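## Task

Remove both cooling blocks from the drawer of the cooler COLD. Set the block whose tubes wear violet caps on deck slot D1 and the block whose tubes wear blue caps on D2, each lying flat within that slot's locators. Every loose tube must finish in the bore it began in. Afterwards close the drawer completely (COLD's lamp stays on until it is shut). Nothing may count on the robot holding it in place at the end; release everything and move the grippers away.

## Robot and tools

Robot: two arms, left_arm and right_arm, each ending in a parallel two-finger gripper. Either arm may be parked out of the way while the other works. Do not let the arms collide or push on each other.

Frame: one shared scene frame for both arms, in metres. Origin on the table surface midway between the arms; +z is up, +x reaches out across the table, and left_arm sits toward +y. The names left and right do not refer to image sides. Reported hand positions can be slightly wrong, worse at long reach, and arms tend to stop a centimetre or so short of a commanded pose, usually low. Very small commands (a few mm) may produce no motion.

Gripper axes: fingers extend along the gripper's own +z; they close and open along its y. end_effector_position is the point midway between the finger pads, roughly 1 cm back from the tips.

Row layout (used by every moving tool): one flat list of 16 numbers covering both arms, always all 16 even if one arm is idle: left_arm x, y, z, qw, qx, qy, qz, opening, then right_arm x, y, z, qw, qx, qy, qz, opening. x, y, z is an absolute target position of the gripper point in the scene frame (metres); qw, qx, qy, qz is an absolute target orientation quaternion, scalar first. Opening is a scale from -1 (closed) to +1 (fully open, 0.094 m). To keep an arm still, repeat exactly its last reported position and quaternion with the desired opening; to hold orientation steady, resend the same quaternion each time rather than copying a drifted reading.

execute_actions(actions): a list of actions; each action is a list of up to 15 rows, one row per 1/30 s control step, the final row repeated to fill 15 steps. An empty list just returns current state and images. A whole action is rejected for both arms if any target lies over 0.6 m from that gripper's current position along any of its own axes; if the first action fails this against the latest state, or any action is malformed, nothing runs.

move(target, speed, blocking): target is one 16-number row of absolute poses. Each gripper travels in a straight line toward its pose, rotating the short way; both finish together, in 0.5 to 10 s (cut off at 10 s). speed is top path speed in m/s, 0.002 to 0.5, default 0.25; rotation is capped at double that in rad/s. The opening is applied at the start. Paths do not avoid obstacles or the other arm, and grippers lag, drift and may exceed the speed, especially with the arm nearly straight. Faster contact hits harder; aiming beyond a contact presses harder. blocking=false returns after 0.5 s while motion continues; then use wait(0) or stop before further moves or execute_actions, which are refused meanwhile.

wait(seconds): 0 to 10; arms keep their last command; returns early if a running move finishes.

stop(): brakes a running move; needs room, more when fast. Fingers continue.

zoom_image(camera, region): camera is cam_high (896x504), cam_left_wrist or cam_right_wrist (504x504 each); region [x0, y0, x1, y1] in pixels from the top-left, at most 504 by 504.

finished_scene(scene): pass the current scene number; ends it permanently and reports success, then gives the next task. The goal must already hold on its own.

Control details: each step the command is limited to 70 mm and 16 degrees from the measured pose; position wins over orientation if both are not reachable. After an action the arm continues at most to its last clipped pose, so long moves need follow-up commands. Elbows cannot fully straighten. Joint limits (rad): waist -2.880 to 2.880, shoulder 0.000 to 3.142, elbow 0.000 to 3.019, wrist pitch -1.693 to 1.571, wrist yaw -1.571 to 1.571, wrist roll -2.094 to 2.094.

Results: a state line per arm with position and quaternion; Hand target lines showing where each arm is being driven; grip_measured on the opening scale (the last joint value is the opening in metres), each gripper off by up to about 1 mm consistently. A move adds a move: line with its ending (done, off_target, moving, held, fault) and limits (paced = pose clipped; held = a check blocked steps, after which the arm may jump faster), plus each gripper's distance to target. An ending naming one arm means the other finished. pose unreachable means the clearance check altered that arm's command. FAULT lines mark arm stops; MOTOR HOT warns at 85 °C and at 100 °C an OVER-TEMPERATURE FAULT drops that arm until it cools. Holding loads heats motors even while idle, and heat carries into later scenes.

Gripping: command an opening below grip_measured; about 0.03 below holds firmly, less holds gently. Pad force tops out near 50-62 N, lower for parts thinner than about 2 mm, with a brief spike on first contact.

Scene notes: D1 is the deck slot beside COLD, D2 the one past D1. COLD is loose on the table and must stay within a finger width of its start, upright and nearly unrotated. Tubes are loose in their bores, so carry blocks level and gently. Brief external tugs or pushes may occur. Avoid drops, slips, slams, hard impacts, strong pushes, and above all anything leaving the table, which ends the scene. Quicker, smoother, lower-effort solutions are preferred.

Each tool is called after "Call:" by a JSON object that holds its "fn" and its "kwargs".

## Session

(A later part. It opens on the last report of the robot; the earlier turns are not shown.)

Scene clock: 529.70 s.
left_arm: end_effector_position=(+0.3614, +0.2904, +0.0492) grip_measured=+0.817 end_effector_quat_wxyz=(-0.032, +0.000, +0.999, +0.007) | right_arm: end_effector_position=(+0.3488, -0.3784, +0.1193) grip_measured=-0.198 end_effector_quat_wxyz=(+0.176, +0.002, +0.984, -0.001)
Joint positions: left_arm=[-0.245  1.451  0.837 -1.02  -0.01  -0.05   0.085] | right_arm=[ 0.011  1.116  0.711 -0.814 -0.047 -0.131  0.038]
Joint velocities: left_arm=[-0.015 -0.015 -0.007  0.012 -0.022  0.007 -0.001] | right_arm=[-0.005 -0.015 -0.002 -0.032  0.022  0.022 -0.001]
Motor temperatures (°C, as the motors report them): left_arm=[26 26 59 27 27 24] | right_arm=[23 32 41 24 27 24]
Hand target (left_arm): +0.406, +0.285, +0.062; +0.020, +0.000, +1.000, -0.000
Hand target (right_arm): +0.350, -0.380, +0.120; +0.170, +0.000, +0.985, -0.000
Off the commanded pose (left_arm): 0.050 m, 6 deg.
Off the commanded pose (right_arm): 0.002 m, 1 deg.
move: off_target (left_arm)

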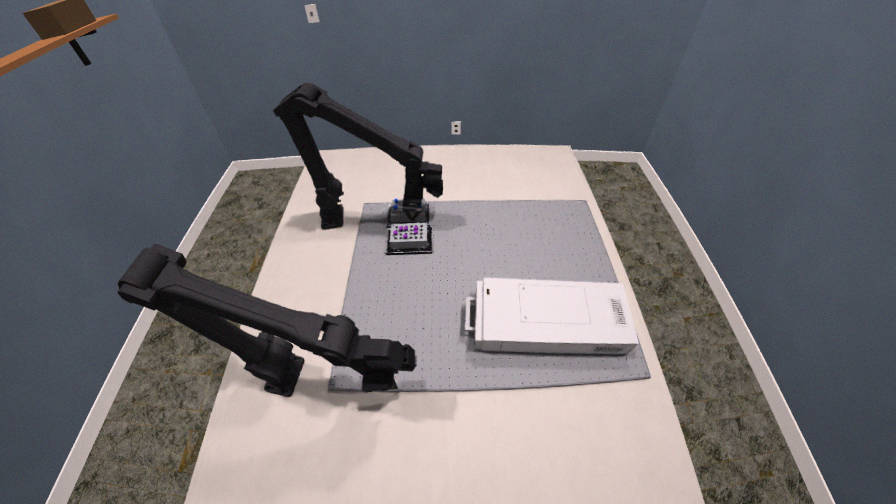

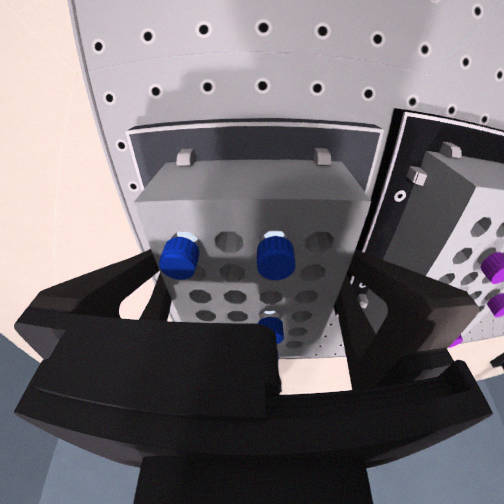

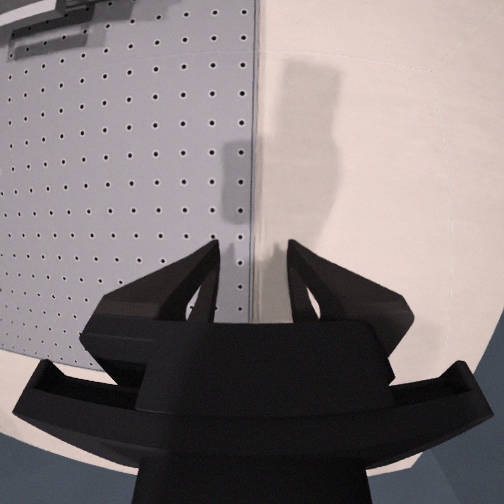

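Call:
{"fn": "move", "kwargs": {"target": [0.37,0.29,0.052,0,0,1,0,0.95,0.35,-0.38,0.12,0.17,0,0.985,0,-0.2], "speed": 0.02}}

Call:
{"fn": "move", "kwargs": {"target": [0.37,0.29,0.16,0,0,1,0,0.95,0.35,-0.38,0.12,0.17,0,0.985,0,-0.2], "speed": 0.08}}

Call:
{"fn": "move", "kwargs": {"target": [0.23,0.24,0.13,0.25,0,0.968,0,0.95,0.35,-0.38,0.12,0.17,0,0.985,0,-0.2]}}

Call:
{"fn": "zoom_image", "kwargs": {"camera": "cam_left_wrist", "region": [80,0,440,250]}}

Scene clock: 538.07 s.
left_arm: end_effector_position=(+0.3667, +0.2890, +0.0477) grip_measured=+0.948 end_effector_quat_wxyz=(-0.016, +0.000, +1.000, +0.003) | right_arm: end_effector_position=(+0.3488, -0.3784, +0.1193) grip_measured=-0.198 end_effector_quat_wxyz=(+0.176, +0.002, +0.984, -0.001)
Joint positions: left_arm=[-0.245  1.446  0.828 -0.984 -0.004 -0.05   0.092] | right_arm=[ 0.011  1.116  0.711 -0.814 -0.047 -0.131  0.038]
Joint velocities: left_arm=[-0.005  0.005 -0.012 -0.012 -0.051 -0.022 -0.001] | right_arm=[-0.005 -0.005 -0.012 -0.002 -0.11  -0.007 -0.   ]
Motor temperatures (°C, as the motors report them): left_arm=[26 26 59 27 27 24] | right_arm=[23 32 41 24 27 24]
Hand target (left_arm): +0.370, +0.290, +0.052; -0.000, -0.000, +1.000, +0.000
Hand target (right_arm): +0.350, -0.380, +0.120; +0.170, +0.000, +0.985, -0.000
Off the commanded pose (left_arm): 0.006 m, 2 deg.
Off the commanded pose (right_arm): 0.002 m, 1 deg.
move: done

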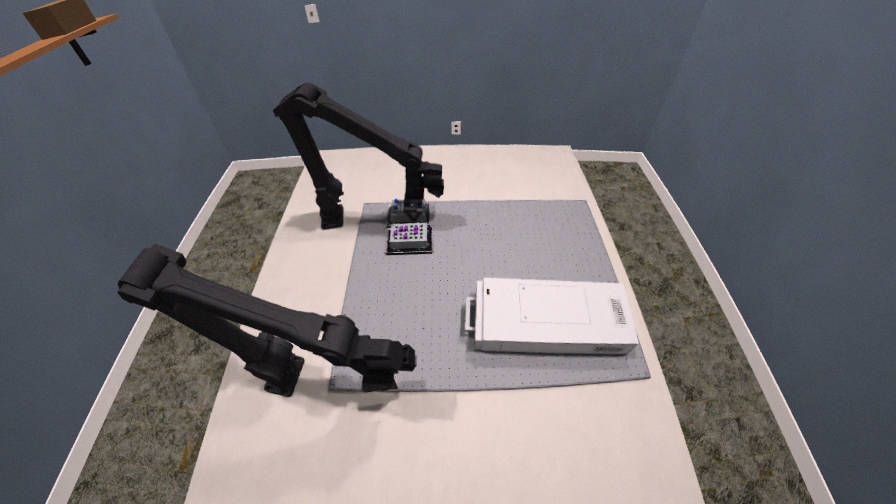

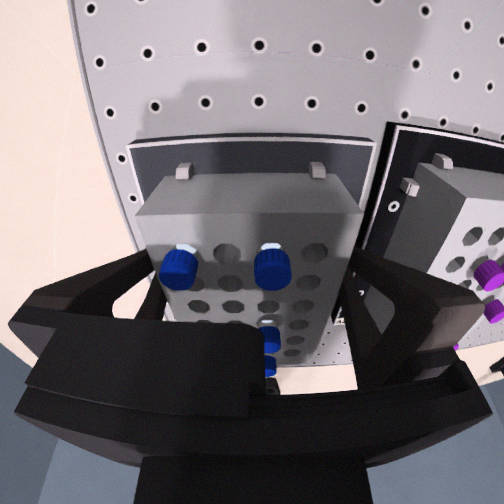

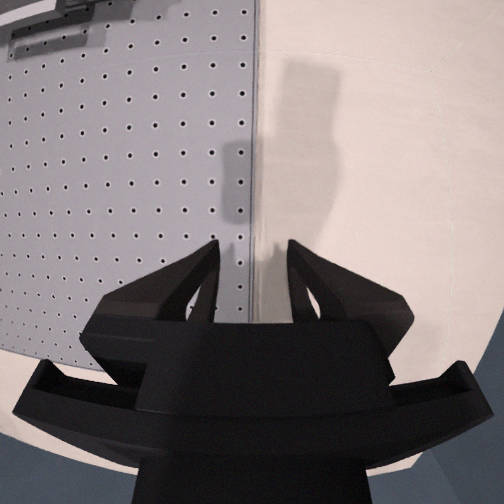

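Scene clock: 539.83 s.
left_arm: end_effector_position=(+0.3516, +0.2897, +0.1360) grip_measured=+0.948 end_effector_quat_wxyz=(-0.026, +0.000, +1.000, +0.003) | right_arm: end_effector_position=(+0.3488, -0.3784, +0.1193) grip_measured=-0.198 end_effector_quat_wxyz=(+0.176, +0.002, +0.984, -0.001)
Joint positions: left_arm=[-0.245  1.298  0.945 -1.271 -0.004 -0.05   0.092] | right_arm=[ 0.011  1.116  0.711 -0.814 -0.047 -0.131  0.038]
Joint velocities: left_arm=[-0.005 -0.005 -0.002 -0.027 -0.066  0.037  0.001] | right_arm=[ 0.015 -0.005 -0.007 -0.002  0.007 -0.037 -0.001]
Motor temperatures (°C, as the motors report them): left_arm=[26 26 59 27 27 24] | right_arm=[23 32 41 24 27 24]
Hand target (left_arm): +0.368, +0.290, +0.160; +0.000, -0.000, +1.000, +0.000
Hand target (right_arm): +0.350, -0.380, +0.120; +0.170, +0.000, +0.985, -0.000
Off the commanded pose (left_arm): 0.030 m, 3 deg.
Off the commanded pose (right_arm): 0.002 m, 1 deg.
move: off_target (left_arm)

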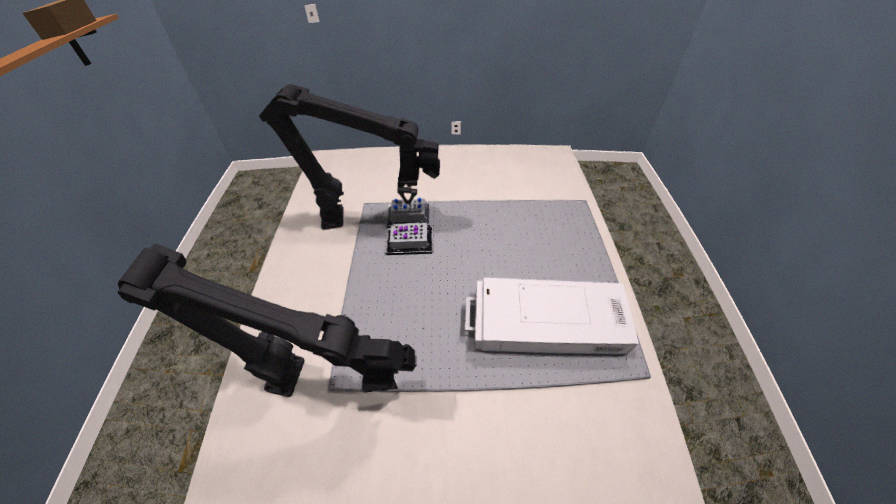

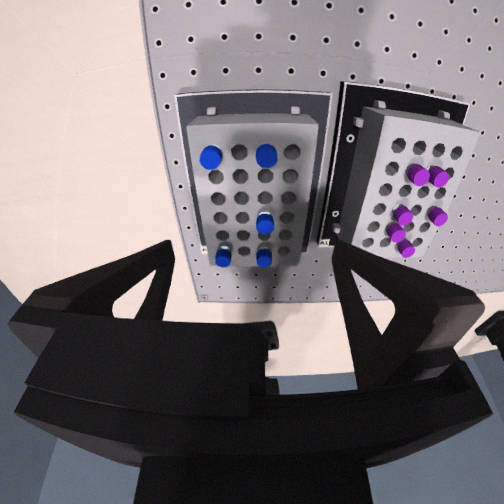

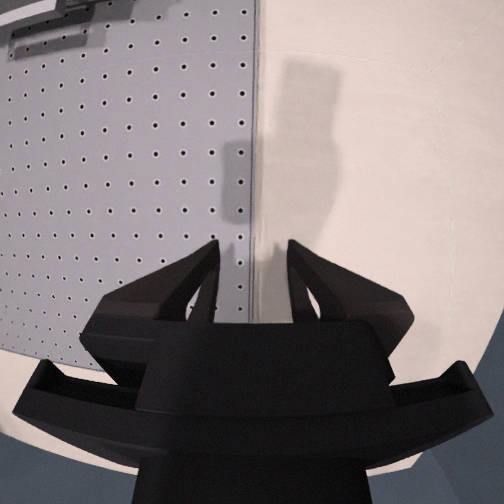

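Scene clock: 541.57 s.
left_arm: end_effector_position=(+0.2267, +0.2399, +0.1326) grip_measured=+0.948 end_effector_quat_wxyz=(+0.246, +0.004, +0.969, -0.004) | right_arm: end_effector_position=(+0.3488, -0.3784, +0.1193) grip_measured=-0.198 end_effector_quat_wxyz=(+0.176, +0.002, +0.984, -0.001)
Joint positions: left_arm=[-0.675  0.515  0.447 -1.049 -0.213 -0.422  0.092] | right_arm=[ 0.011  1.116  0.711 -0.814 -0.047 -0.131  0.038]
Joint velocities: left_arm=[-0.015  0.005 -0.012 -0.007  0.022 -0.022 -0.001] | right_arm=[-0.015 -0.005 -0.012 -0.017 -0.081  0.022 -0.   ]
Motor temperatures (°C, as the motors report them): left_arm=[26 26 59 27 27 24] | right_arm=[23 32 41 24 27 24]
Hand target (left_arm): +0.229, +0.238, +0.132; +0.249, -0.002, +0.968, -0.006
Hand target (right_arm): +0.350, -0.380, +0.120; +0.170, +0.000, +0.985, -0.000
Off the commanded pose (left_arm): 0.004 m, 1 deg.
Off the commanded pose (right_arm): 0.002 m, 1 deg.
move: done

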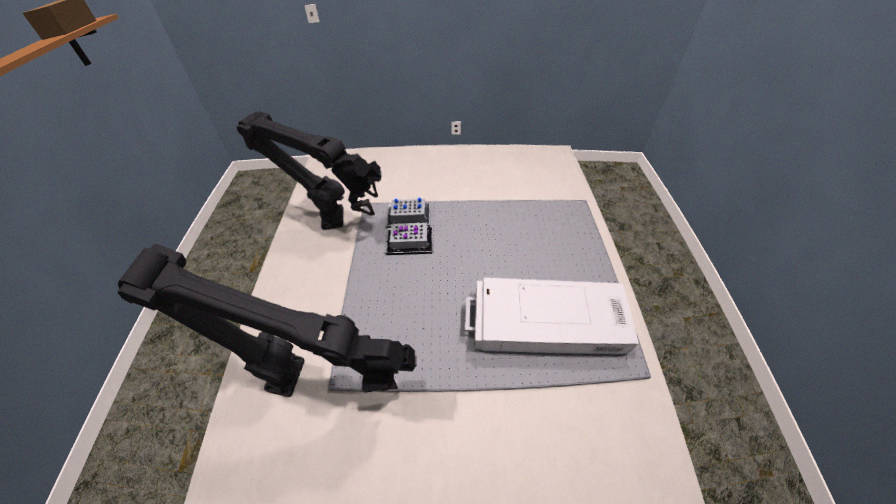

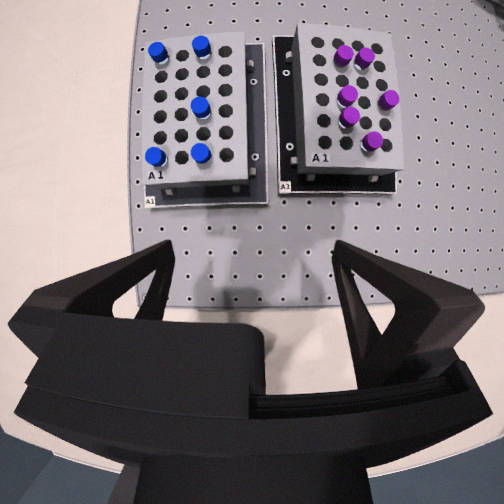

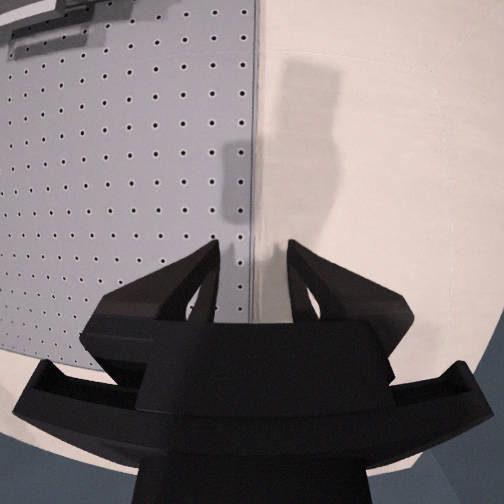

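Region (80, 0, 440, 250) of cam_left_wrist's 504x504 image, scaled by 1.400, with more detail than that image has; it fills the top 350 rows of this view, and the rest is white.

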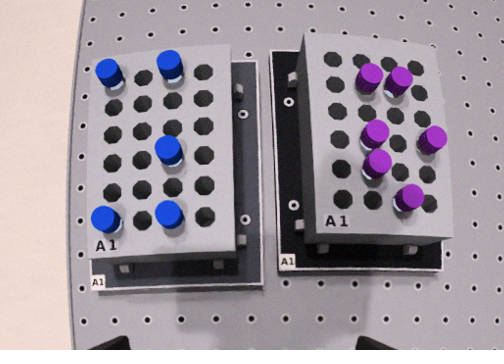

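Call:
{"fn": "finished_scene", "kwargs": {"scene": 2}}

The scene is finished: the task was done.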